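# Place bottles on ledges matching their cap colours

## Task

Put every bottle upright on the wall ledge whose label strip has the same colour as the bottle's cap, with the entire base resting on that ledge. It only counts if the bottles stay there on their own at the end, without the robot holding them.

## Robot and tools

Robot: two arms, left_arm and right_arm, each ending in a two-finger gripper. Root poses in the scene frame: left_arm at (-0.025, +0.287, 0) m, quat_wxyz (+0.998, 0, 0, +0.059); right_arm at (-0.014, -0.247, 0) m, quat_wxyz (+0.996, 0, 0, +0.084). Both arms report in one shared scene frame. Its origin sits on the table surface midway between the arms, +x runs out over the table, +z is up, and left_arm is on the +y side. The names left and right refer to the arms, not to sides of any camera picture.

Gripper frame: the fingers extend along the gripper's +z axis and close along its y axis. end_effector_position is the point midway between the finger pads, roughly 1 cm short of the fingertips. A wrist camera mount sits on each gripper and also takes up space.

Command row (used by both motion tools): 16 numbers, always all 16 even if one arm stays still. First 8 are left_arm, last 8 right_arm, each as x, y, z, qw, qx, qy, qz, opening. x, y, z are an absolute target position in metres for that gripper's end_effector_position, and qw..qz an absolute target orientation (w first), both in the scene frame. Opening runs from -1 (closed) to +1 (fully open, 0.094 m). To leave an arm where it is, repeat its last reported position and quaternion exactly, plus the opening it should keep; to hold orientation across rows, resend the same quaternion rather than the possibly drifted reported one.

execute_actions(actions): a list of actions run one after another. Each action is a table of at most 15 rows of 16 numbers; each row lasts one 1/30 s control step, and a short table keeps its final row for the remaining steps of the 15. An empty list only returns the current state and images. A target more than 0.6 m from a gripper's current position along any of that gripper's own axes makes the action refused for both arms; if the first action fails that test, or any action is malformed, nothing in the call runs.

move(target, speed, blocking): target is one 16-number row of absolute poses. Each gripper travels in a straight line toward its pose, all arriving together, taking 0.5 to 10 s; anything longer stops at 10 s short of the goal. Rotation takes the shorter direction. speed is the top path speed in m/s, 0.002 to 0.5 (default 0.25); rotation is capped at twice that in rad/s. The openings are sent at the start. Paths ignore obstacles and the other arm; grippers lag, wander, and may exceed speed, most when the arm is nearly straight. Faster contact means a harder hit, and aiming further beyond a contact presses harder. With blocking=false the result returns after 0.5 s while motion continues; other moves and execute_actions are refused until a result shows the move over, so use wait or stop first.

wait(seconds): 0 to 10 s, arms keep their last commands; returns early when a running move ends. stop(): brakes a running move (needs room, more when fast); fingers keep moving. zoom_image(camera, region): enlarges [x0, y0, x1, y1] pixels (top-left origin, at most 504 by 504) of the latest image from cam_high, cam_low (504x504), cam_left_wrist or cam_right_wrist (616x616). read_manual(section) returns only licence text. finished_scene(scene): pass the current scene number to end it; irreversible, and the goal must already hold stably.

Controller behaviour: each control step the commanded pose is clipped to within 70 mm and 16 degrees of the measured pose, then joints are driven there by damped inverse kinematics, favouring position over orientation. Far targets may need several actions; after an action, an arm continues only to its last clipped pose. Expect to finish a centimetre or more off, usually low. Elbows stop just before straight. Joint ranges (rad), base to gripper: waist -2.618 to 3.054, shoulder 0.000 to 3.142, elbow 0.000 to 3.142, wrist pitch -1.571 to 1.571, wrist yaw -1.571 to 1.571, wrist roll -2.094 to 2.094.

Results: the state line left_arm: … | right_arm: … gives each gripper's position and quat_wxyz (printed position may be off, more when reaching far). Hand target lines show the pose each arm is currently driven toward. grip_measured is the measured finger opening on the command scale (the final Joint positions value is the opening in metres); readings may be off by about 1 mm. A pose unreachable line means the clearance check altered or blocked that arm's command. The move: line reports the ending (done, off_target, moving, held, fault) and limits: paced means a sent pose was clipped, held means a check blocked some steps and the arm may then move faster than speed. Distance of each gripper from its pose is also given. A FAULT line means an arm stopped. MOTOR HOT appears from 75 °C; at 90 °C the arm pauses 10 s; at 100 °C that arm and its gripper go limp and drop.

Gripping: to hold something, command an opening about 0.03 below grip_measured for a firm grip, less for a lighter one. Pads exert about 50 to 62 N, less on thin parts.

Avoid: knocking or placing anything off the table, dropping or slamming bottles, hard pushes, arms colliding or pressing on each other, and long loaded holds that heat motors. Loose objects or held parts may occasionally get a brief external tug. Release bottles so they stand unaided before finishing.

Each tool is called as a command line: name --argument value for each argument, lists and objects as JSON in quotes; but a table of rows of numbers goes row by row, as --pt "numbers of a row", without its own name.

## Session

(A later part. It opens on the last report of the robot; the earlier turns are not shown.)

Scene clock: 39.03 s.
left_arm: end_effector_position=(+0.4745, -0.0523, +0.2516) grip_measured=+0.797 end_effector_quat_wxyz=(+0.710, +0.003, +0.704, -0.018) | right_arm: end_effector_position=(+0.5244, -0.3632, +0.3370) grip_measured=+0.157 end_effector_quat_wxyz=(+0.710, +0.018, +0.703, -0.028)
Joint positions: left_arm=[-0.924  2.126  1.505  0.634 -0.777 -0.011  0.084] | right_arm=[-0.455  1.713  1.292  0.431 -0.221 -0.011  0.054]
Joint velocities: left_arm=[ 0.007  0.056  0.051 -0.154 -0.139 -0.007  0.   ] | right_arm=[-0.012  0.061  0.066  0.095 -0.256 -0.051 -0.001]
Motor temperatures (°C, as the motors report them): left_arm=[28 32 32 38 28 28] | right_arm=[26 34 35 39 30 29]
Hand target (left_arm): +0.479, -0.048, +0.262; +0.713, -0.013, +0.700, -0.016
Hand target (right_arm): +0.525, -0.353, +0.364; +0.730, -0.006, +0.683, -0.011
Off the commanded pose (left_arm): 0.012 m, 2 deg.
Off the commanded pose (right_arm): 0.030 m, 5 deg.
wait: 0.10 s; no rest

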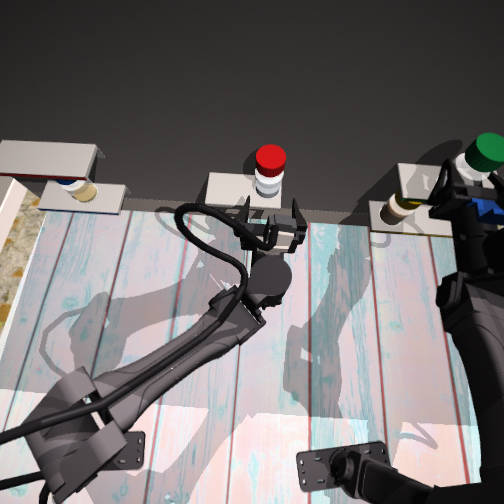

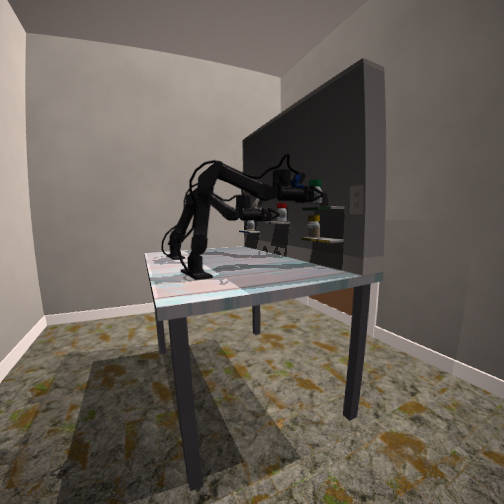

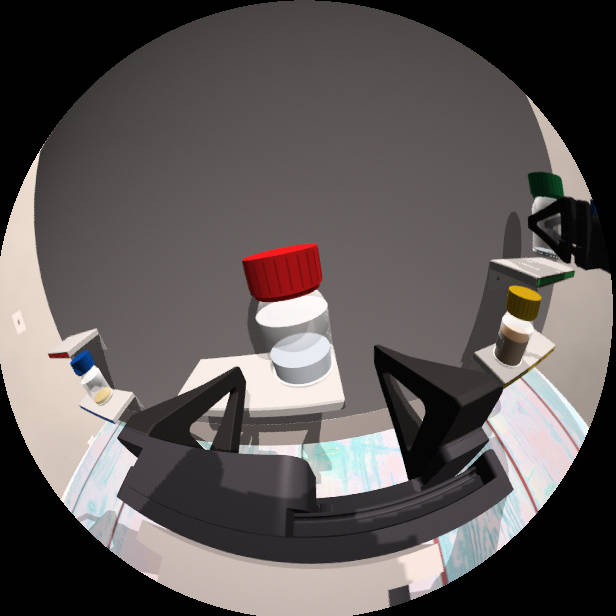

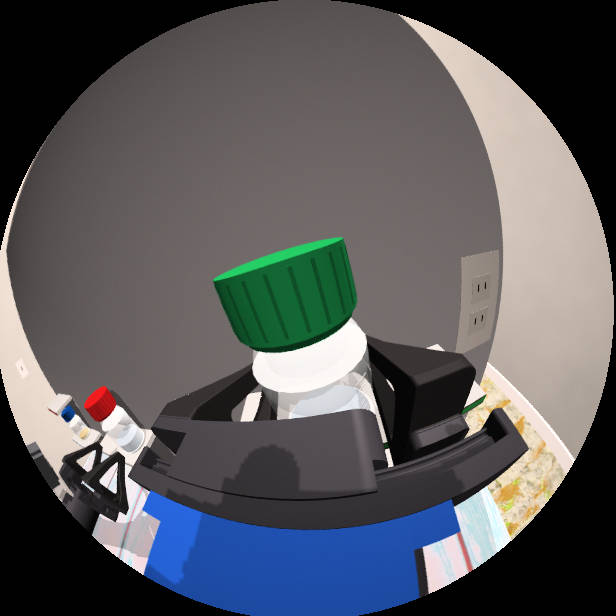

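execute_actions --actions '[[[0.482,-0.049,0.262,0.712,-0.015,0.702,-0.015,0.80,0.528,-0.354,0.364,0.730,-0.008,0.684,-0.008,0.125],[0.486,-0.049,0.262,0.712,-0.015,0.702,-0.015,0.80,0.531,-0.354,0.364,0.730,-0.008,0.684,-0.008,0.125],[0.490,-0.049,0.262,0.712,-0.015,0.702,-0.015,0.80,0.534,-0.354,0.363,0.730,-0.008,0.684,-0.008,0.125],[0.495,-0.049,0.262,0.712,-0.015,0.702,-0.015,0.80,0.537,-0.354,0.362,0.729,-0.008,0.685,-0.008,0.125],[0.500,-0.049,0.262,0.712,-0.015,0.702,-0.015,0.80,0.540,-0.354,0.361,0.729,-0.008,0.685,-0.008,0.125],[0.505,-0.049,0.262,0.712,-0.015,0.702,-0.015,0.80,0.543,-0.354,0.360,0.728,-0.008,0.686,-0.008,0.125],[0.510,-0.049,0.262,0.712,-0.015,0.702,-0.015,0.80,0.545,-0.354,0.359,0.728,-0.008,0.686,-0.008,0.125],[0.515,-0.049,0.262,0.712,-0.015,0.702,-0.015,0.80,0.546,-0.354,0.357,0.727,-0.008,0.687,-0.008,0.125],[0.520,-0.049,0.262,0.712,-0.015,0.702,-0.015,0.80,0.546,-0.354,0.355,0.727,-0.008,0.687,-0.008,0.125],[0.524,-0.049,0.262,0.712,-0.015,0.702,-0.015,0.80,0.546,-0.354,0.353,0.726,-0.008,0.688,-0.008,0.125],[0.528,-0.049,0.262,0.712,-0.015,0.702,-0.015,0.80,0.546,-0.354,0.351,0.726,-0.008,0.688,-0.008,0.125],[0.531,-0.049,0.262,0.712,-0.015,0.702,-0.015,0.80,0.546,-0.354,0.349,0.725,-0.008,0.689,-0.008,0.125],[0.534,-0.049,0.262,0.712,-0.015,0.702,-0.015,0.80,0.546,-0.354,0.347,0.725,-0.008,0.689,-0.008,0.125],[0.536,-0.049,0.262,0.712,-0.015,0.702,-0.015,0.80,0.546,-0.354,0.345,0.724,-0.008,0.690,-0.008,0.125],[0.537,-0.049,0.262,0.712,-0.015,0.702,-0.015,0.80,0.546,-0.354,0.343,0.724,-0.008,0.690,-0.008,0.125]]]'

wait --seconds 0.15

Scene clock: 39.97 s.
left_arm: end_effector_position=(+0.5301, -0.0445, +0.2555) grip_measured=+0.797 end_effector_quat_wxyz=(+0.712, -0.017, +0.702, -0.005) | right_arm: end_effector_position=(+0.5447, -0.3599, +0.3276) grip_measured=+0.157 end_effector_quat_wxyz=(+0.706, +0.001, +0.708, -0.008)
Joint positions: left_arm=[-0.845  2.275  1.762  0.532 -0.744 -0.019  0.084] | right_arm=[-0.455  1.795  1.365  0.426 -0.273 -0.01   0.054]
Joint velocities: left_arm=[ 0.105  0.252  0.354 -0.271  0.139 -0.022  0.001] | right_arm=[-0.017  0.066  0.027  0.022 -0.022 -0.051  0.001]
Motor temperatures (°C, as the motors report them): left_arm=[28 32 32 38 28 28] | right_arm=[26 34 35 39 30 29]
Hand target (left_arm): +0.536, -0.049, +0.262; +0.712, -0.015, +0.701, -0.015
Hand target (right_arm): +0.545, -0.354, +0.343; +0.724, -0.008, +0.690, -0.008
Off the commanded pose (left_arm): 0.010 m, 1 deg.
Off the commanded pose (right_arm): 0.017 m, 3 deg.

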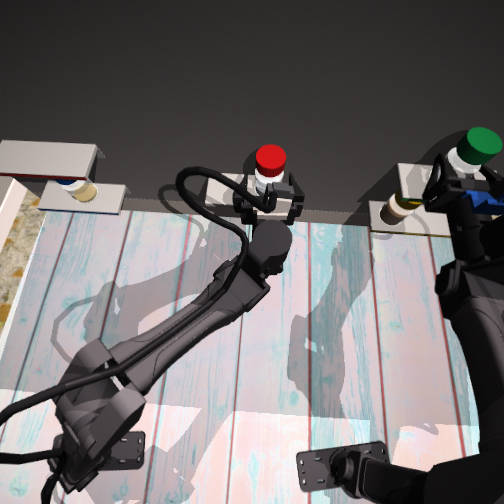

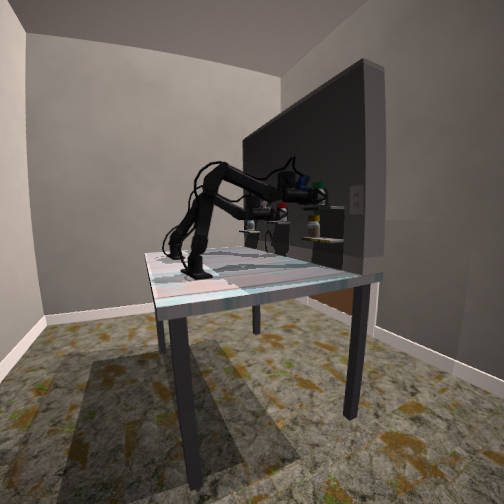

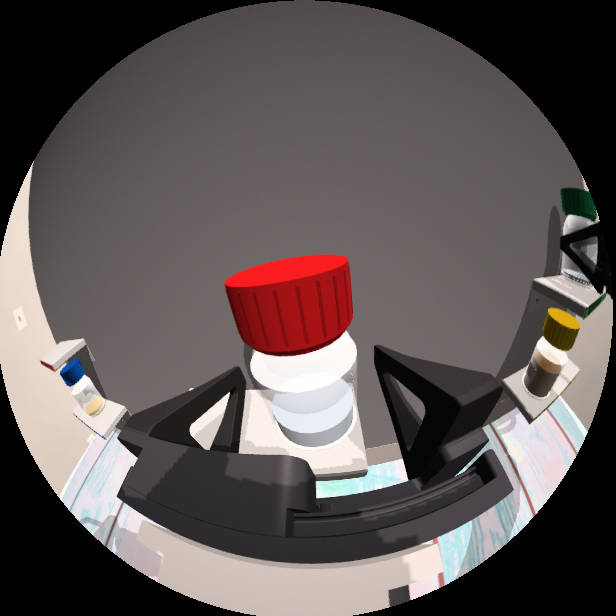

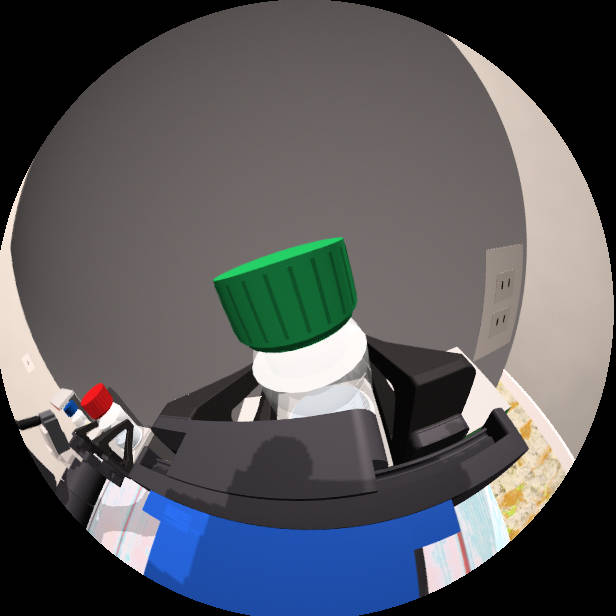

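Scene clock: 40.13 s.
left_arm: end_effector_position=(+0.5342, -0.0452, +0.2493) grip_measured=+0.797 end_effector_quat_wxyz=(+0.706, -0.010, +0.708, -0.002) | right_arm: end_effector_position=(+0.5452, -0.3601, +0.3277) grip_measured=+0.157 end_effector_quat_wxyz=(+0.707, +0.001, +0.707, -0.008)
Joint positions: left_arm=[-0.839  2.289  1.778  0.508 -0.734 -0.019  0.084] | right_arm=[-0.455  1.797  1.365  0.432 -0.273 -0.01   0.054]
Joint velocities: left_arm=[-0.017 -0.032  0.017 -0.007  0.095  0.022  0.001] | right_arm=[-0.022 -0.012  0.007  0.007  0.066 -0.022  0.   ]
Motor temperatures (°C, as the motors report them): left_arm=[28 32 32 38 28 28] | right_arm=[26 34 35 39 30 29]
Hand target (left_arm): +0.536, -0.049, +0.262; +0.712, -0.015, +0.701, -0.015
Hand target (right_arm): +0.545, -0.354, +0.343; +0.724, -0.008, +0.690, -0.008
Off the commanded pose (left_arm): 0.014 m, 2 deg.
Off the commanded pose (right_arm): 0.016 m, 3 deg.
wait: 0.17 s; no rest

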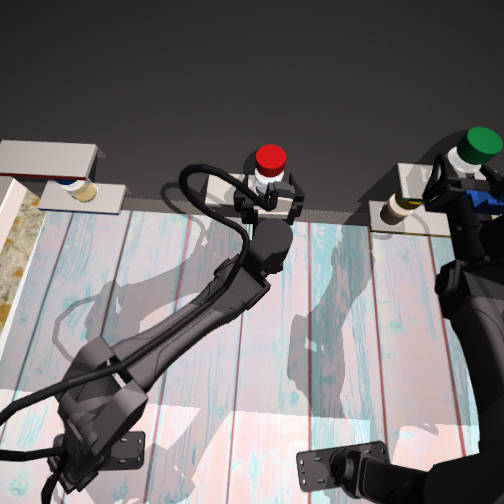

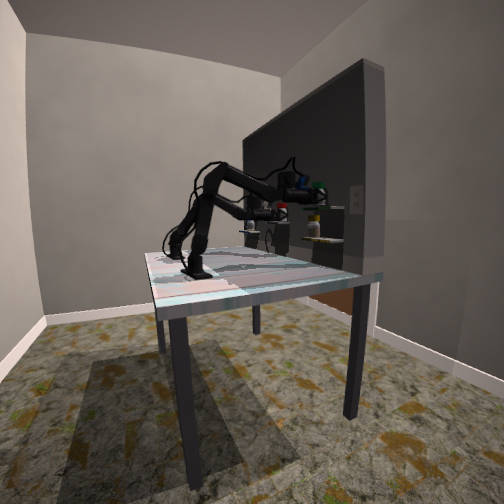

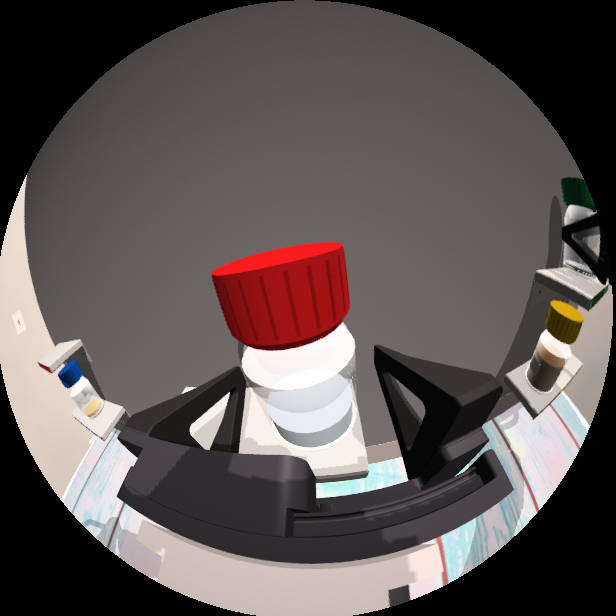

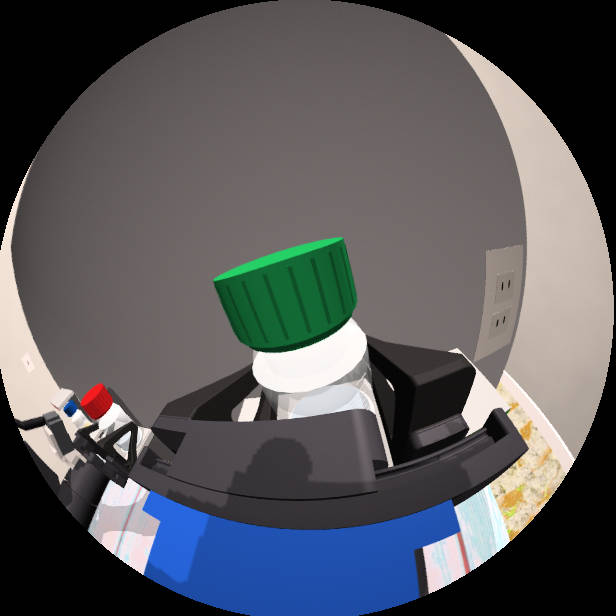

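execute_actions --actions '[[[0.537,-0.049,0.262,0.712,-0.015,0.702,-0.015,0.72,0.545,-0.355,0.342,0.723,-0.008,0.691,-0.008,0.125],[0.537,-0.049,0.262,0.712,-0.015,0.702,-0.015,0.63,0.545,-0.355,0.340,0.722,-0.008,0.692,-0.008,0.125],[0.537,-0.049,0.262,0.712,-0.015,0.702,-0.015,0.54,0.545,-0.356,0.338,0.721,-0.008,0.693,-0.008,0.125],[0.537,-0.049,0.262,0.712,-0.015,0.702,-0.015,0.45,0.545,-0.356,0.336,0.720,-0.008,0.694,-0.008,0.125],[0.537,-0.049,0.262,0.712,-0.015,0.702,-0.015,0.37,0.545,-0.356,0.334,0.719,-0.008,0.695,-0.008,0.125],[0.537,-0.049,0.262,0.712,-0.015,0.702,-0.015,0.31,0.545,-0.356,0.332,0.718,-0.008,0.696,-0.008,0.125],[0.537,-0.049,0.262,0.712,-0.015,0.702,-0.015,0.26,0.545,-0.356,0.330,0.717,-0.008,0.697,-0.008,0.125],[0.537,-0.049,0.262,0.712,-0.015,0.702,-0.015,0.23,0.545,-0.356,0.328,0.716,-0.008,0.698,-0.008,0.125],[0.537,-0.049,0.262,0.712,-0.015,0.702,-0.015,0.205,0.545,-0.356,0.327,0.715,-0.008,0.699,-0.008,0.125],[0.537,-0.049,0.262,0.712,-0.015,0.702,-0.015,0.18,0.545,-0.356,0.326,0.714,-0.008,0.700,-0.008,0.125],[0.537,-0.049,0.262,0.712,-0.015,0.702,-0.015,0.16,0.545,-0.356,0.326,0.714,-0.008,0.700,-0.008,0.125],[0.537,-0.049,0.262,0.712,-0.015,0.702,-0.015,0.14,0.545,-0.356,0.326,0.714,-0.008,0.700,-0.008,0.125],[0.537,-0.049,0.262,0.712,-0.015,0.702,-0.015,0.14,0.545,-0.356,0.326,0.714,-0.008,0.700,-0.008,0.125],[0.537,-0.049,0.264,0.714,-0.015,0.700,-0.015,0.14,0.545,-0.356,0.326,0.714,-0.008,0.700,-0.008,0.125],[0.537,-0.049,0.267,0.716,-0.016,0.698,-0.016,0.14,0.545,-0.356,0.326,0.714,-0.008,0.700,-0.008,0.125]]]'

Scene clock: 41.17 s.
left_arm: end_effector_position=(+0.5344, -0.0461, +0.2484) grip_measured=+0.182 end_effector_quat_wxyz=(+0.704, -0.007, +0.710, -0.002) | right_arm: end_effector_position=(+0.5452, -0.3601, +0.3309) grip_measured=+0.157 end_effector_quat_wxyz=(+0.711, -0.000, +0.703, -0.009)
Joint positions: left_arm=[-0.839  2.289  1.781  0.498 -0.729 -0.019  0.056] | right_arm=[-0.455  1.797  1.365  0.445 -0.273 -0.01   0.054]
Joint velocities: left_arm=[ 0.002  0.012 -0.012 -0.037 -0.051  0.037 -0.   ] | right_arm=[ 0.007  0.007 -0.012 -0.081  0.022  0.066 -0.002]
Motor temperatures (°C, as the motors report them): left_arm=[28 32 32 38 28 28] | right_arm=[26 34 35 40 30 29]
Hand target (left_arm): +0.536, -0.048, +0.267; +0.716, -0.016, +0.698, -0.016
Hand target (right_arm): +0.545, -0.356, +0.326; +0.714, -0.008, +0.700, -0.008
Off the commanded pose (left_arm): 0.019 m, 3 deg.
Off the commanded pose (right_arm): 0.006 m, 1 deg.

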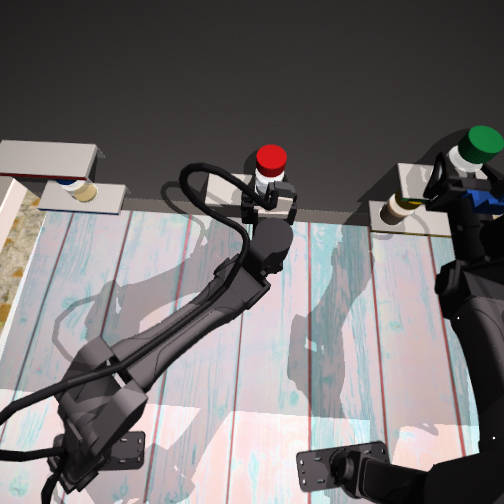

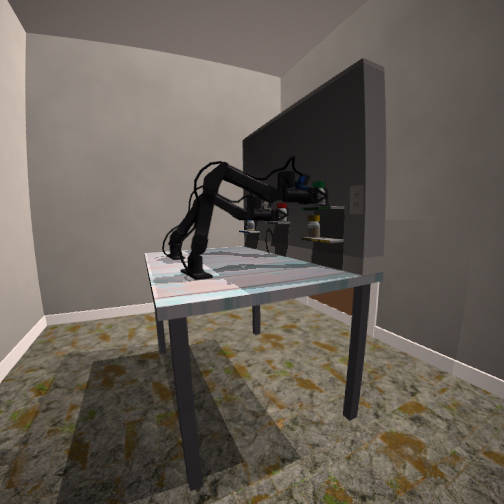

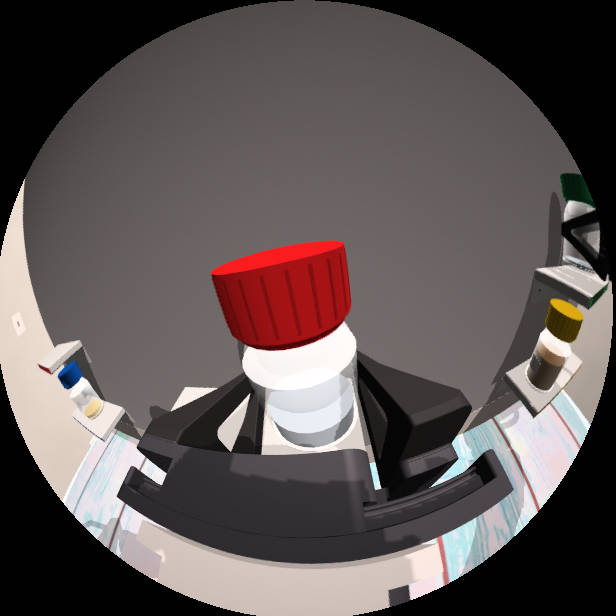

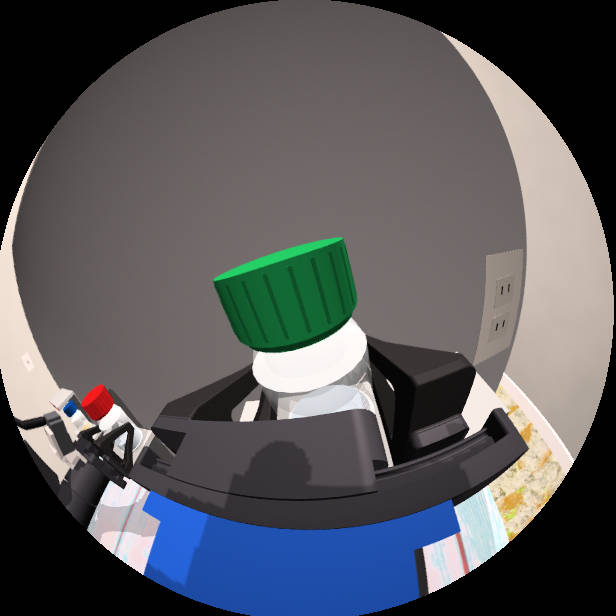

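execute_actions --actions '[[[0.536,-0.049,0.271,0.718,-0.017,0.696,-0.017,0.14,0.545,-0.357,0.325,0.713,-0.008,0.701,-0.008,0.125],[0.535,-0.049,0.276,0.721,-0.018,0.693,-0.018,0.14,0.545,-0.357,0.324,0.713,-0.008,0.701,-0.008,0.125],[0.534,-0.049,0.281,0.724,-0.018,0.690,-0.018,0.14,0.545,-0.357,0.3225,0.713,-0.008,0.701,-0.008,0.125],[0.533,-0.049,0.286,0.727,-0.018,0.687,-0.018,0.14,0.545,-0.357,0.321,0.713,-0.008,0.701,-0.008,0.125],[0.532,-0.048,0.291,0.729,-0.018,0.685,-0.018,0.14,0.545,-0.357,0.3195,0.713,-0.008,0.701,-0.008,0.125],[0.530,-0.046,0.296,0.731,-0.018,0.683,-0.018,0.14,0.545,-0.357,0.318,0.713,-0.008,0.701,-0.008,0.125],[0.528,-0.043,0.301,0.732,-0.018,0.682,-0.018,0.14,0.545,-0.357,0.3165,0.713,-0.008,0.701,-0.008,0.125],[0.525,-0.039,0.305,0.732,-0.018,0.682,-0.018,0.14,0.545,-0.357,0.315,0.713,-0.008,0.701,-0.008,0.125],[0.522,-0.033,0.309,0.732,-0.017,0.682,-0.017,0.14,0.545,-0.357,0.3135,0.713,-0.008,0.701,-0.008,0.125],[0.519,-0.026,0.313,0.732,-0.017,0.682,-0.017,0.14,0.545,-0.357,0.312,0.713,-0.008,0.701,-0.008,0.125],[0.516,-0.018,0.316,0.732,-0.016,0.682,-0.016,0.14,0.545,-0.357,0.311,0.713,-0.008,0.701,-0.008,0.125],[0.513,-0.009,0.319,0.732,-0.016,0.682,-0.016,0.14,0.545,-0.357,0.311,0.713,-0.008,0.701,-0.008,0.125],[0.510,0.001,0.322,0.732,-0.015,0.682,-0.015,0.14,0.545,-0.357,0.311,0.713,-0.008,0.701,-0.008,0.125],[0.508,0.012,0.325,0.732,-0.015,0.682,-0.015,0.14,0.545,-0.357,0.311,0.713,-0.008,0.701,-0.008,0.125],[0.506,0.023,0.328,0.732,-0.014,0.682,-0.014,0.14,0.545,-0.357,0.311,0.713,-0.008,0.701,-0.008,0.125]],[[0.504,0.034,0.331,0.732,-0.014,0.682,-0.014,0.14,0.545,-0.357,0.311,0.713,-0.008,0.701,-0.008,0.125],[0.502,0.045,0.334,0.732,-0.013,0.682,-0.013,0.14,0.545,-0.357,0.311,0.713,-0.008,0.701,-0.008,0.125],[0.501,0.056,0.337,0.732,-0.012,0.682,-0.012,0.14,0.545,-0.357,0.311,0.713,-0.008,0.701,-0.008,0.125],[0.500,0.067,0.340,0.732,-0.012,0.682,-0.012,0.14,0.545,-0.357,0.311,0.713,-0.008,0.701,-0.008,0.125],[0.500,0.078,0.343,0.732,-0.011,0.682,-0.011,0.14,0.545,-0.357,0.311,0.713,-0.008,0.701,-0.008,0.125],[0.500,0.089,0.346,0.732,-0.010,0.682,-0.010,0.14,0.545,-0.357,0.311,0.713,-0.008,0.701,-0.008,0.125],[0.500,0.100,0.349,0.732,-0.010,0.682,-0.010,0.14,0.545,-0.357,0.311,0.713,-0.008,0.701,-0.008,0.125],[0.500,0.111,0.352,0.732,-0.009,0.682,-0.009,0.14,0.545,-0.357,0.311,0.713,-0.008,0.701,-0.008,0.125],[0.500,0.122,0.355,0.732,-0.008,0.682,-0.008,0.14,0.545,-0.357,0.311,0.713,-0.008,0.701,-0.008,0.125],[0.500,0.133,0.358,0.732,-0.008,0.682,-0.008,0.14,0.545,-0.357,0.311,0.713,-0.008,0.701,-0.008,0.125],[0.500,0.144,0.361,0.732,-0.007,0.682,-0.007,0.14,0.545,-0.357,0.311,0.713,-0.008,0.701,-0.008,0.125],[0.500,0.155,0.364,0.732,-0.006,0.682,-0.006,0.14,0.545,-0.357,0.311,0.713,-0.008,0.701,-0.008,0.125],[0.500,0.166,0.367,0.732,-0.006,0.682,-0.006,0.14,0.545,-0.357,0.311,0.713,-0.008,0.701,-0.008,0.125],[0.500,0.177,0.369,0.732,-0.005,0.682,-0.005,0.14,0.545,-0.357,0.311,0.713,-0.008,0.701,-0.008,0.125],[0.500,0.187,0.371,0.732,-0.004,0.682,-0.004,0.14,0.545,-0.357,0.311,0.713,-0.008,0.701,-0.008,0.125]]]'

Scene clock: 43.97 s.
left_arm: end_effector_position=(+0.5077, +0.1759, +0.3448) grip_measured=+0.182 end_effector_quat_wxyz=(+0.715, -0.028, +0.698, +0.029) | right_arm: end_effector_position=(+0.5442, -0.3592, +0.3226) grip_measured=+0.157 end_effector_quat_wxyz=(+0.718, -0.003, +0.696, -0.010)
Joint positions: left_arm=[-0.46   1.714  1.309  0.434 -0.422  0.011  0.056] | right_arm=[-0.455  1.804  1.321  0.516 -0.276 -0.01   0.054]
Joint velocities: left_arm=[ 0.725 -0.393 -0.208 -0.212  0.696 -0.022 -0.002] | right_arm=[-0.002  0.012 -0.012 -0.066  0.066 -0.022 -0.   ]
Motor temperatures (°C, as the motors report them): left_arm=[28 33 32 38 28 28] | right_arm=[26 34 35 40 30 29]
Hand target (left_arm): +0.500, +0.185, +0.370; +0.732, -0.008, +0.681, +0.002
Hand target (right_arm): +0.545, -0.357, +0.311; +0.713, -0.008, +0.701, -0.008
Off the commanded pose (left_arm): 0.030 m, 5 deg.
Off the commanded pose (right_arm): 0.012 m, 1 deg.

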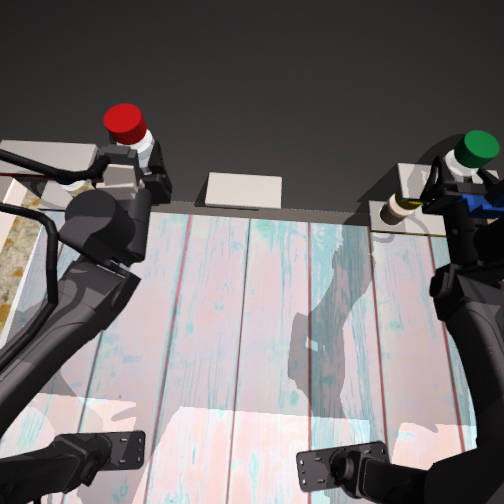

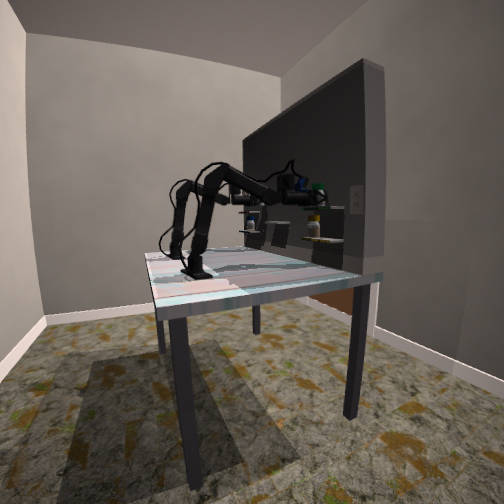

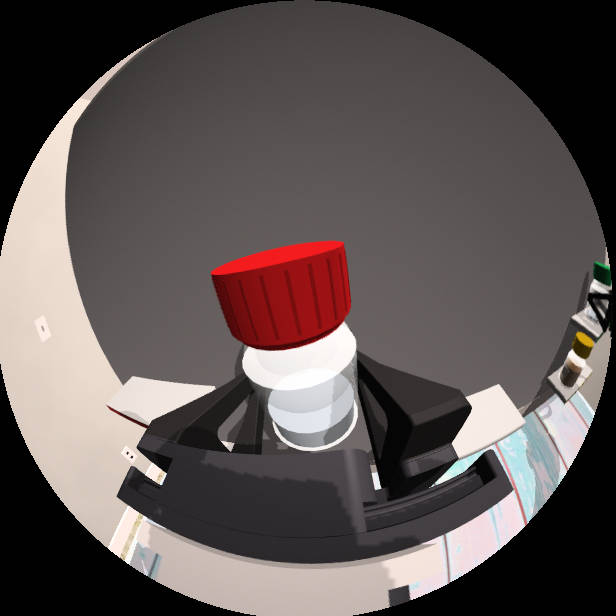

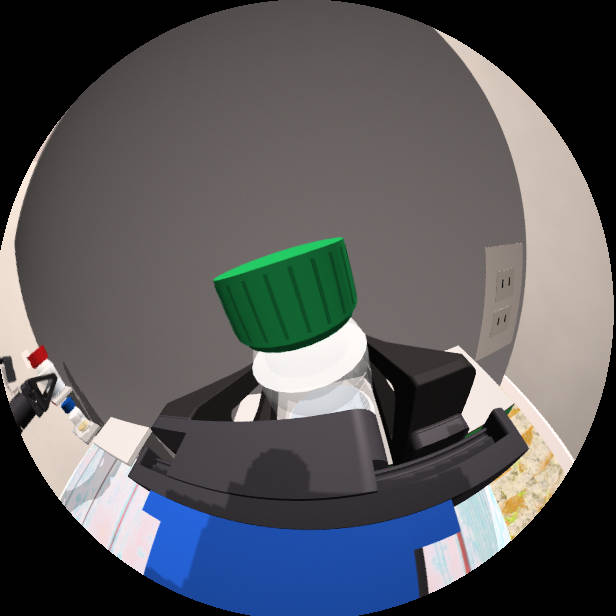

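zoom_image --camera "cam_low" --region '[290,170,360,225]'

zoom_image --camera "cam_left_wrist" --region '[540,250,616,350]'

Region (290, 170, 360, 225) of cam_low's 504x504 image, scaled by 7.200, with more detail than that image has; it fills the top 396 rows of this view, and the rest is white.

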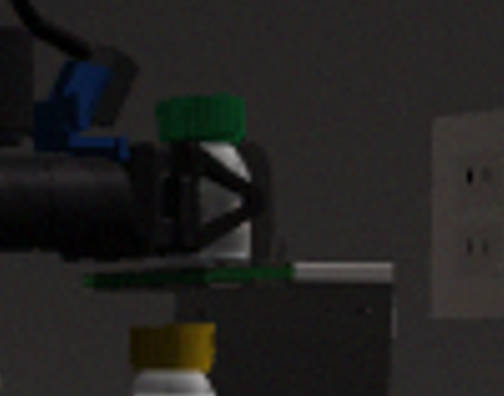

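Region (540, 250, 616, 350) of cam_left_wrist's 616x616 image, scaled by 5.040, with more detail than that image has; it fills the left 383 columns of this view, and the rest is white.

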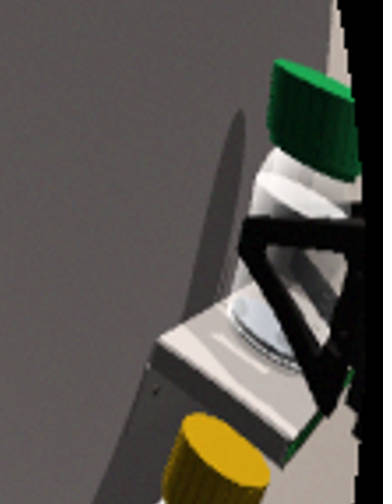

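execute_actions --actions '[[[0.500,0.190,0.372,0.732,-0.004,0.682,-0.004,0.14,0.545,-0.357,0.310,0.712,-0.008,0.702,-0.008,0.125],[0.500,0.196,0.373,0.732,-0.003,0.682,-0.003,0.14,0.545,-0.357,0.309,0.711,-0.008,0.703,-0.008,0.125],[0.500,0.204,0.374,0.732,-0.003,0.682,-0.003,0.14,0.545,-0.357,0.308,0.710,-0.008,0.704,-0.008,0.125],[0.500,0.214,0.375,0.732,-0.002,0.682,-0.002,0.14,0.545,-0.357,0.307,0.709,-0.008,0.705,-0.008,0.125],[0.501,0.225,0.375,0.732,-0.001,0.682,-0.001,0.14,0.545,-0.357,0.306,0.708,-0.008,0.706,-0.008,0.125],[0.502,0.236,0.375,0.732,0,0.682,0,0.14,0.545,-0.357,0.305,0.707,-0.008,0.707,-0.008,0.125],[0.504,0.247,0.375,0.732,0,0.682,0,0.14,0.545,-0.357,0.304,0.706,-0.008,0.708,-0.008,0.125],[0.506,0.258,0.375,0.732,0.001,0.682,0.001,0.14,0.545,-0.357,0.304,0.706,-0.008,0.708,-0.008,0.125],[0.508,0.269,0.375,0.732,0.002,0.682,0.002,0.14,0.545,-0.357,0.304,0.706,-0.008,0.708,-0.008,0.125],[0.510,0.280,0.375,0.732,0.002,0.682,0.002,0.14,0.545,-0.357,0.304,0.706,-0.008,0.708,-0.008,0.125],[0.512,0.291,0.375,0.732,0.003,0.682,0.003,0.14,0.545,-0.357,0.304,0.706,-0.008,0.708,-0.008,0.125],[0.514,0.302,0.375,0.732,0.003,0.682,0.003,0.14,0.545,-0.357,0.304,0.706,-0.008,0.708,-0.008,0.125],[0.516,0.312,0.374,0.732,0.004,0.682,0.004,0.14,0.545,-0.357,0.304,0.706,-0.008,0.708,-0.008,0.125],[0.518,0.322,0.373,0.732,0.004,0.682,0.004,0.14,0.545,-0.357,0.304,0.706,-0.008,0.708,-0.008,0.125],[0.520,0.331,0.372,0.731,0.005,0.683,0.005,0.14,0.545,-0.357,0.304,0.706,-0.008,0.708,-0.008,0.125]],[[0.522,0.339,0.371,0.731,0.005,0.683,0.005,0.14,0.545,-0.357,0.304,0.706,-0.008,0.708,-0.008,0.125],[0.524,0.346,0.370,0.730,0.005,0.684,0.005,0.14,0.545,-0.357,0.304,0.706,-0.008,0.708,-0.008,0.125],[0.526,0.352,0.369,0.730,0.005,0.684,0.005,0.14,0.545,-0.357,0.304,0.706,-0.008,0.708,-0.008,0.125],[0.528,0.357,0.368,0.729,0.005,0.685,0.005,0.14,0.545,-0.357,0.304,0.706,-0.008,0.708,-0.008,0.125],[0.530,0.361,0.367,0.729,0.005,0.685,0.005,0.14,0.545,-0.357,0.304,0.706,-0.008,0.708,-0.008,0.125],[0.532,0.364,0.366,0.728,0.005,0.686,0.005,0.14,0.545,-0.357,0.304,0.706,-0.008,0.708,-0.008,0.125],[0.534,0.366,0.365,0.728,0.005,0.686,0.005,0.14,0.545,-0.357,0.304,0.706,-0.008,0.708,-0.008,0.125],[0.536,0.367,0.363,0.727,0.005,0.687,0.005,0.14,0.545,-0.357,0.304,0.706,-0.008,0.708,-0.008,0.125],[0.538,0.368,0.361,0.727,0.005,0.687,0.005,0.14,0.545,-0.357,0.304,0.706,-0.008,0.708,-0.008,0.125],[0.539,0.368,0.359,0.726,0.005,0.688,0.005,0.14,0.545,-0.357,0.304,0.706,-0.008,0.708,-0.008,0.125],[0.540,0.368,0.357,0.726,0.005,0.688,0.005,0.14,0.545,-0.357,0.304,0.706,-0.008,0.708,-0.008,0.125],[0.540,0.368,0.355,0.725,0.005,0.689,0.005,0.14,0.545,-0.357,0.304,0.706,-0.008,0.708,-0.008,0.125],[0.540,0.368,0.353,0.725,0.005,0.689,0.005,0.14,0.545,-0.357,0.304,0.706,-0.008,0.708,-0.008,0.125],[0.540,0.368,0.351,0.724,0.005,0.690,0.005,0.14,0.545,-0.357,0.304,0.706,-0.008,0.708,-0.008,0.125],[0.540,0.368,0.349,0.724,0.005,0.690,0.005,0.14,0.545,-0.357,0.304,0.706,-0.008,0.708,-0.008,0.125]]]'

Scene clock: 45.87 s.
left_arm: end_effector_position=(+0.5376, +0.3712, +0.3181) grip_measured=+0.182 end_effector_quat_wxyz=(+0.691, -0.007, +0.723, +0.010) | right_arm: end_effector_position=(+0.5442, -0.3591, +0.3226) grip_measured=+0.157 end_effector_quat_wxyz=(+0.718, -0.004, +0.696, -0.011)
Joint positions: left_arm=[0.084 1.781 1.352 0.384 0.176 0.013 0.056] | right_arm=[-0.455  1.804  1.321  0.516 -0.277 -0.013  0.054]
Joint velocities: left_arm=[-0.002  0.022 -0.002  0.095  0.11   0.007  0.   ] | right_arm=[-0.007  0.007  0.012 -0.007  0.022 -0.022  0.   ]
Motor temperatures (°C, as the motors report them): left_arm=[28 33 32 38 28 28] | right_arm=[26 34 34 40 30 29]
Hand target (left_arm): +0.538, +0.368, +0.348; +0.723, +0.005, +0.690, +0.006
Hand target (right_arm): +0.545, -0.357, +0.304; +0.706, -0.008, +0.708, -0.008
Off the commanded pose (left_arm): 0.031 m, 6 deg.
Off the commanded pose (right_arm): 0.019 m, 2 deg.

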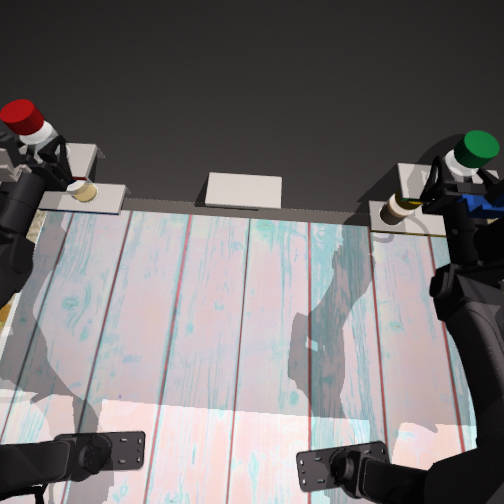

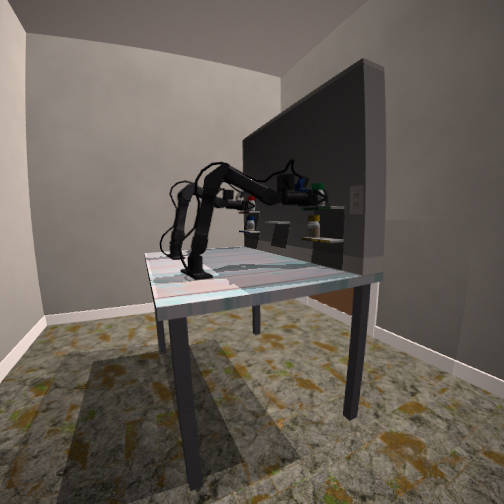

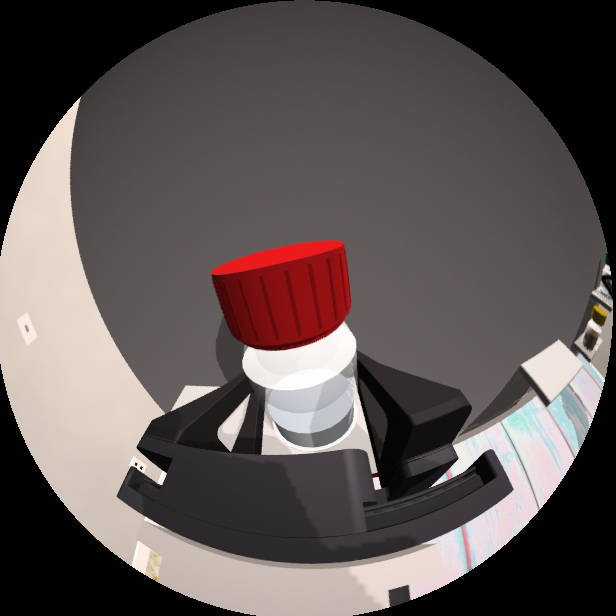

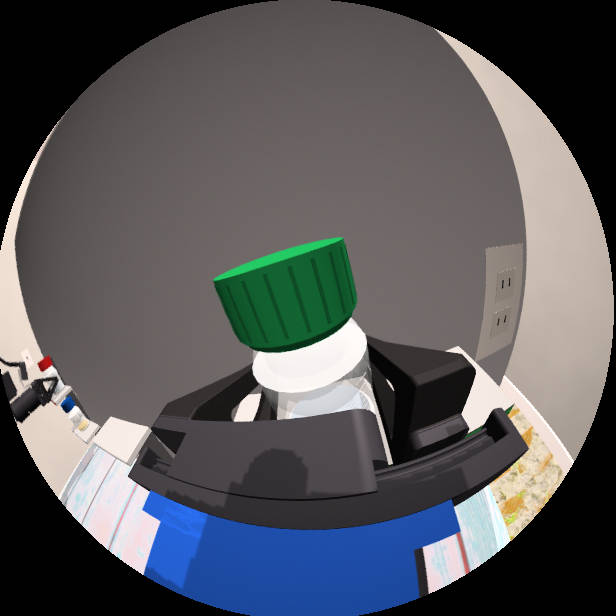

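execute_actions --actions '[[[0.540,0.368,0.347,0.724,0.005,0.690,0.005,0.14,0.545,-0.358,0.307,0.708,-0.008,0.706,-0.008,0.125],[0.540,0.368,0.345,0.724,0.005,0.690,0.005,0.14,0.545,-0.358,0.310,0.710,-0.008,0.704,-0.008,0.125],[0.540,0.368,0.343,0.723,0.005,0.691,0.005,0.14,0.545,-0.358,0.313,0.712,-0.008,0.702,-0.008,0.125],[0.540,0.368,0.341,0.723,0.005,0.691,0.005,0.14,0.545,-0.358,0.316,0.714,-0.008,0.700,-0.008,0.13],[0.540,0.368,0.339,0.722,0.005,0.692,0.005,0.14,0.545,-0.358,0.318,0.714,-0.008,0.700,-0.008,0.15],[0.540,0.368,0.337,0.722,0.005,0.692,0.005,0.14,0.545,-0.358,0.318,0.714,-0.008,0.700,-0.008,0.17],[0.540,0.368,0.335,0.721,0.005,0.693,0.005,0.14,0.545,-0.358,0.318,0.714,-0.008,0.700,-0.008,0.20],[0.540,0.368,0.333,0.721,0.005,0.693,0.005,0.14,0.545,-0.358,0.318,0.714,-0.008,0.700,-0.008,0.25],[0.540,0.368,0.331,0.720,0.005,0.694,0.005,0.14,0.545,-0.358,0.318,0.714,-0.008,0.700,-0.008,0.32],[0.540,0.368,0.329,0.720,0.005,0.694,0.005,0.14,0.545,-0.358,0.318,0.714,-0.008,0.700,-0.008,0.40],[0.540,0.368,0.327,0.719,0.005,0.695,0.005,0.14,0.545,-0.358,0.318,0.714,-0.008,0.700,-0.008,0.48],[0.540,0.368,0.325,0.718,0.005,0.696,0.005,0.14,0.545,-0.358,0.318,0.714,-0.008,0.700,-0.008,0.56],[0.540,0.368,0.324,0.717,0.005,0.697,0.005,0.14,0.544,-0.358,0.319,0.714,-0.008,0.700,-0.008,0.64],[0.540,0.368,0.323,0.716,0.005,0.698,0.005,0.14,0.542,-0.358,0.320,0.714,-0.008,0.700,-0.008,0.70],[0.540,0.368,0.322,0.716,0.005,0.698,0.005,0.14,0.539,-0.358,0.321,0.714,-0.008,0.700,-0.008,0.70]]]'

Scene clock: 46.80 s.
left_arm: end_effector_position=(+0.5399, +0.3682, +0.3169) grip_measured=+0.182 end_effector_quat_wxyz=(+0.704, +0.002, +0.710, +0.006) | right_arm: end_effector_position=(+0.5442, -0.3586, +0.3226) grip_measured=+0.691 end_effector_quat_wxyz=(+0.718, -0.005, +0.696, -0.010)
Joint positions: left_arm=[0.084 1.797 1.33  0.458 0.195 0.012 0.056] | right_arm=[-0.455  1.804  1.321  0.516 -0.279 -0.013  0.079]
Joint velocities: left_arm=[-0.012 -0.002 -0.056  0.154 -0.066 -0.022  0.   ] | right_arm=[ 0.002  0.002 -0.002  0.037 -0.066 -0.022  0.015]
Motor temperatures (°C, as the motors report them): left_arm=[28 33 32 39 28 28] | right_arm=[26 34 34 40 30 29]
Hand target (left_arm): +0.540, +0.368, +0.322; +0.716, +0.005, +0.698, +0.005
Hand target (right_arm): +0.539, -0.358, +0.321; +0.714, -0.008, +0.700, -0.008
Off the commanded pose (left_arm): 0.005 m, 2 deg.
Off the commanded pose (right_arm): 0.006 m, 1 deg.

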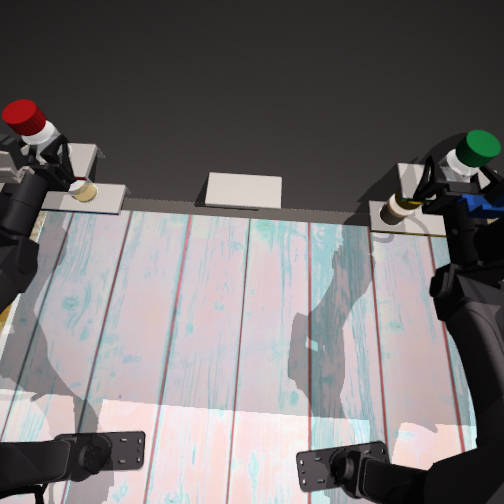

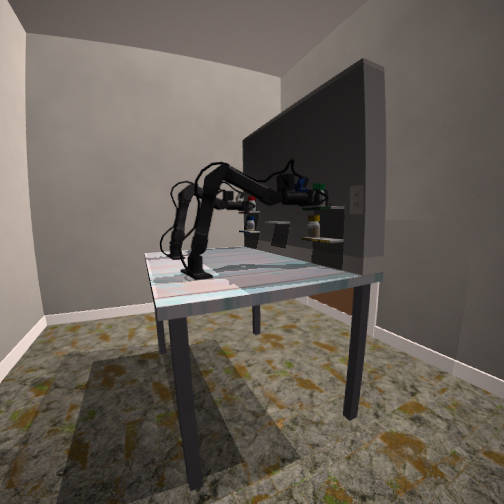

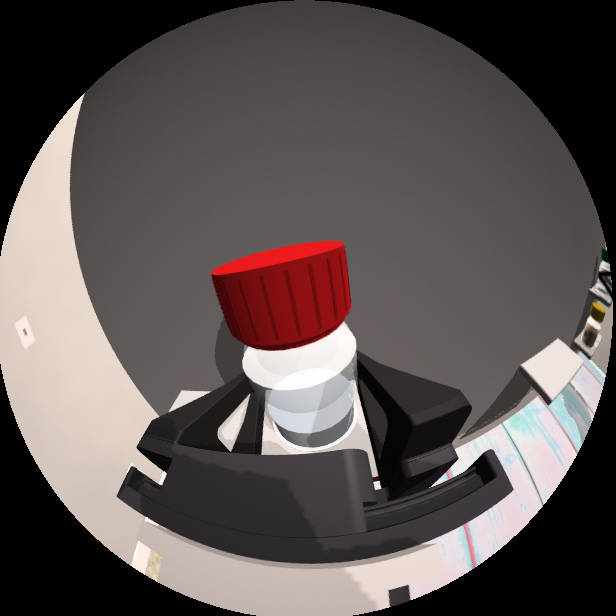

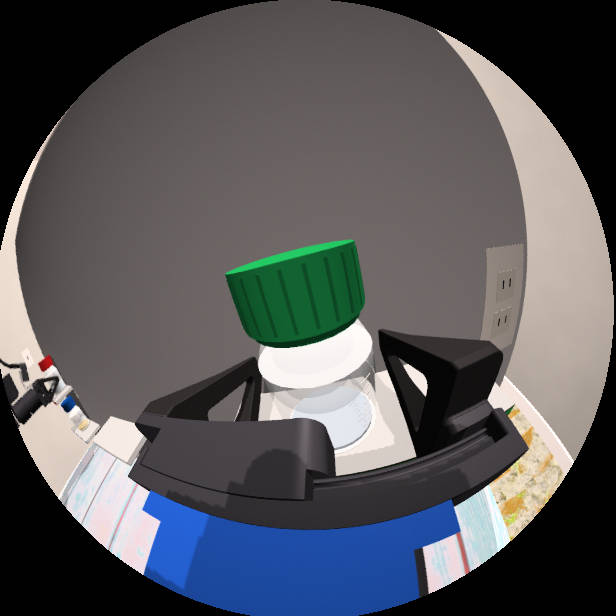

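execute_actions --actions '[[[0.540,0.368,0.321,0.715,0.004,0.699,0.004,0.14,0.536,-0.359,0.322,0.714,-0.008,0.700,-0.008,0.70],[0.540,0.368,0.319,0.714,0.003,0.700,0.003,0.14,0.532,-0.359,0.322,0.714,-0.008,0.700,-0.008,0.70],[0.540,0.368,0.317,0.713,0.002,0.701,0.002,0.14,0.528,-0.359,0.322,0.714,-0.008,0.700,-0.008,0.70],[0.540,0.368,0.315,0.712,0.001,0.702,0.001,0.14,0.524,-0.359,0.322,0.714,-0.008,0.700,-0.008,0.70],[0.540,0.368,0.313,0.711,0,0.703,0,0.14,0.520,-0.359,0.322,0.714,-0.008,0.700,-0.008,0.70],[0.540,0.368,0.312,0.710,0,0.704,0,0.14,0.516,-0.359,0.322,0.714,-0.008,0.700,-0.008,0.70],[0.540,0.368,0.312,0.710,0,0.704,0,0.14,0.512,-0.359,0.322,0.714,-0.008,0.700,-0.008,0.70],[0.540,0.368,0.312,0.710,0,0.704,0,0.14,0.508,-0.359,0.322,0.714,-0.008,0.700,-0.008,0.70],[0.540,0.368,0.313,0.710,0,0.704,0,0.15,0.504,-0.359,0.322,0.714,-0.008,0.700,-0.008,0.70],[0.540,0.368,0.315,0.710,0,0.704,0,0.17,0.500,-0.359,0.322,0.714,-0.008,0.700,-0.008,0.70],[0.540,0.368,0.317,0.711,0,0.703,0,0.19,0.496,-0.359,0.322,0.714,-0.008,0.700,-0.008,0.70],[0.540,0.368,0.319,0.712,0,0.702,0,0.22,0.492,-0.359,0.322,0.714,-0.008,0.700,-0.008,0.70],[0.540,0.368,0.321,0.712,0,0.702,0,0.27,0.488,-0.359,0.322,0.714,-0.008,0.700,-0.008,0.70],[0.540,0.368,0.323,0.712,0,0.702,0,0.34,0.484,-0.359,0.322,0.714,-0.008,0.700,-0.008,0.70],[0.540,0.368,0.324,0.712,0,0.702,0,0.42,0.480,-0.359,0.322,0.714,-0.008,0.700,-0.008,0.70]],[[0.540,0.368,0.325,0.712,0,0.702,0,0.51,0.476,-0.359,0.322,0.714,-0.008,0.700,-0.008,0.70],[0.539,0.368,0.326,0.712,0,0.702,0,0.60,0.472,-0.359,0.322,0.714,-0.008,0.700,-0.008,0.70],[0.537,0.368,0.327,0.712,0,0.702,0,0.68,0.469,-0.359,0.322,0.714,-0.008,0.700,-0.008,0.70],[0.533,0.368,0.328,0.712,0,0.702,0,0.72,0.466,-0.359,0.322,0.714,-0.008,0.700,-0.008,0.70],[0.528,0.368,0.328,0.712,0,0.702,0,0.72,0.464,-0.359,0.322,0.714,-0.008,0.700,-0.008,0.70],[0.522,0.368,0.328,0.712,0,0.702,0,0.72,0.463,-0.359,0.322,0.714,-0.008,0.700,-0.008,0.70],[0.515,0.368,0.328,0.712,0,0.702,0,0.72,0.462,-0.359,0.322,0.714,-0.008,0.700,-0.008,0.70],[0.508,0.368,0.328,0.712,0,0.702,0,0.72,0.462,-0.359,0.322,0.714,-0.008,0.700,-0.008,0.70],[0.501,0.368,0.328,0.712,0,0.702,0,0.72,0.462,-0.359,0.322,0.714,-0.008,0.700,-0.008,0.70],[0.494,0.368,0.328,0.712,0,0.702,0,0.72,0.462,-0.359,0.322,0.714,-0.008,0.700,-0.008,0.70],[0.487,0.368,0.328,0.712,0,0.702,0,0.72,0.462,-0.359,0.322,0.714,-0.008,0.700,-0.008,0.70],[0.481,0.368,0.328,0.712,0,0.702,0,0.72,0.462,-0.359,0.322,0.714,-0.008,0.700,-0.008,0.70],[0.475,0.368,0.328,0.712,0,0.702,0,0.72,0.462,-0.359,0.322,0.714,-0.008,0.700,-0.008,0.70],[0.470,0.368,0.328,0.712,0,0.702,0,0.72,0.462,-0.359,0.322,0.714,-0.008,0.700,-0.008,0.70],[0.466,0.368,0.328,0.712,0,0.702,0,0.72,0.462,-0.359,0.322,0.714,-0.008,0.700,-0.008,0.70]]]'

Scene clock: 48.53 s.
left_arm: end_effector_position=(+0.4843, +0.3684, +0.3130) grip_measured=+0.717 end_effector_quat_wxyz=(+0.699, -0.002, +0.715, +0.004) | right_arm: end_effector_position=(+0.4674, -0.3592, +0.3292) grip_measured=+0.697 end_effector_quat_wxyz=(+0.719, -0.008, +0.694, -0.010)
Joint positions: left_arm=[0.116 1.596 1.099 0.475 0.225 0.007 0.081] | right_arm=[-0.525  1.529  1.04   0.526 -0.353 -0.013  0.08 ]
Joint velocities: left_arm=[ 0.12  -0.647 -0.545 -0.007  0.081 -0.037  0.   ] | right_arm=[-0.002  0.012 -0.007 -0.007 -0.066 -0.066  0.   ]
Motor temperatures (°C, as the motors report them): left_arm=[28 33 32 39 28 28] | right_arm=[26 34 34 40 30 29]
Hand target (left_arm): +0.469, +0.368, +0.327; +0.712, +0.000, +0.702, +0.000
Hand target (right_arm): +0.462, -0.360, +0.322; +0.714, -0.008, +0.700, -0.008
Off the commanded pose (left_arm): 0.024 m, 2 deg.
Off the commanded pose (right_arm): 0.009 m, 1 deg.

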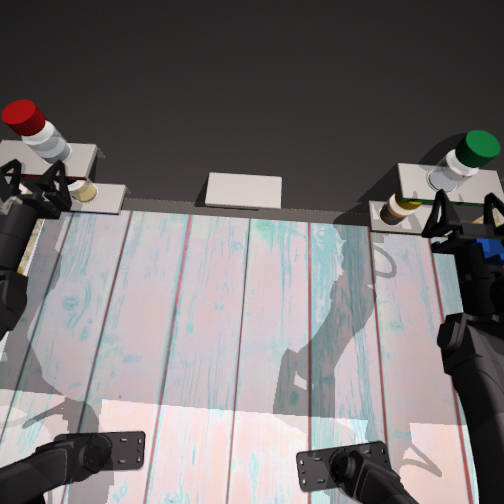

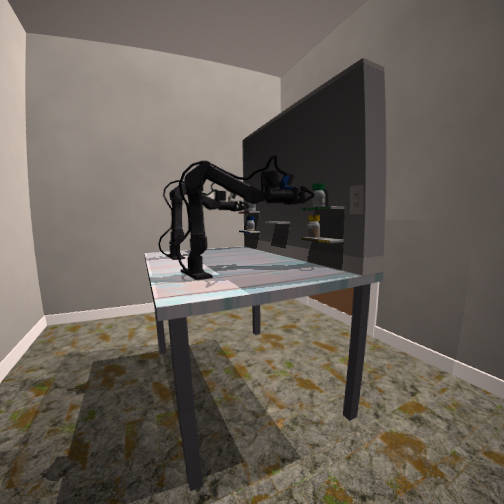

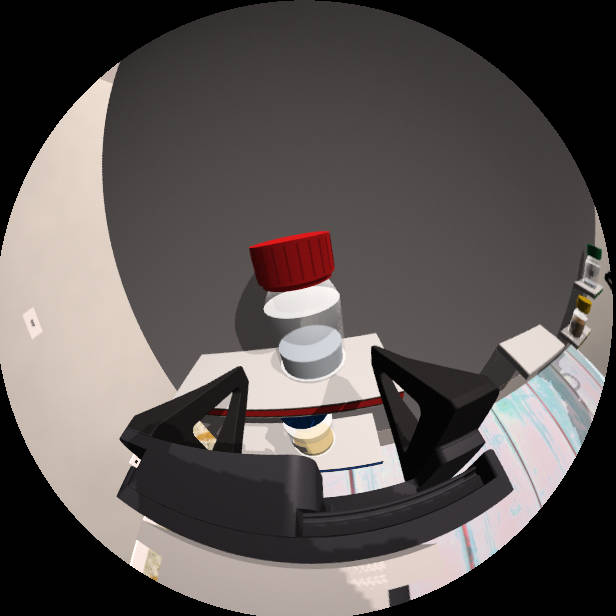

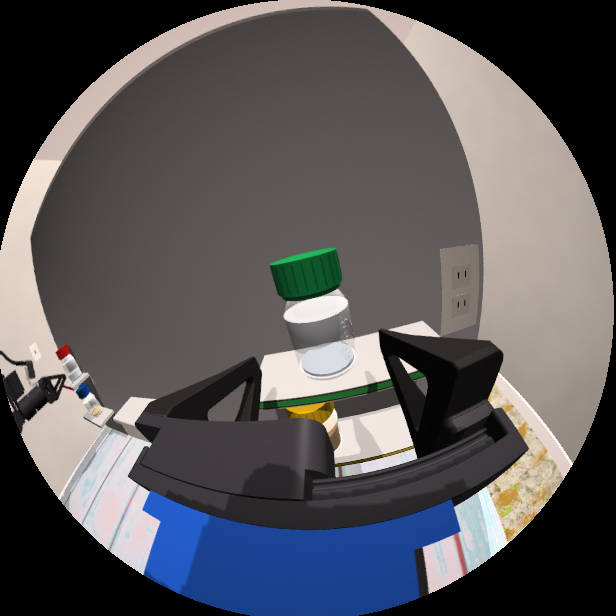

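All four bottles are on their matching ledges.

finished_scene --scene 2

The scene is finished: the task was done.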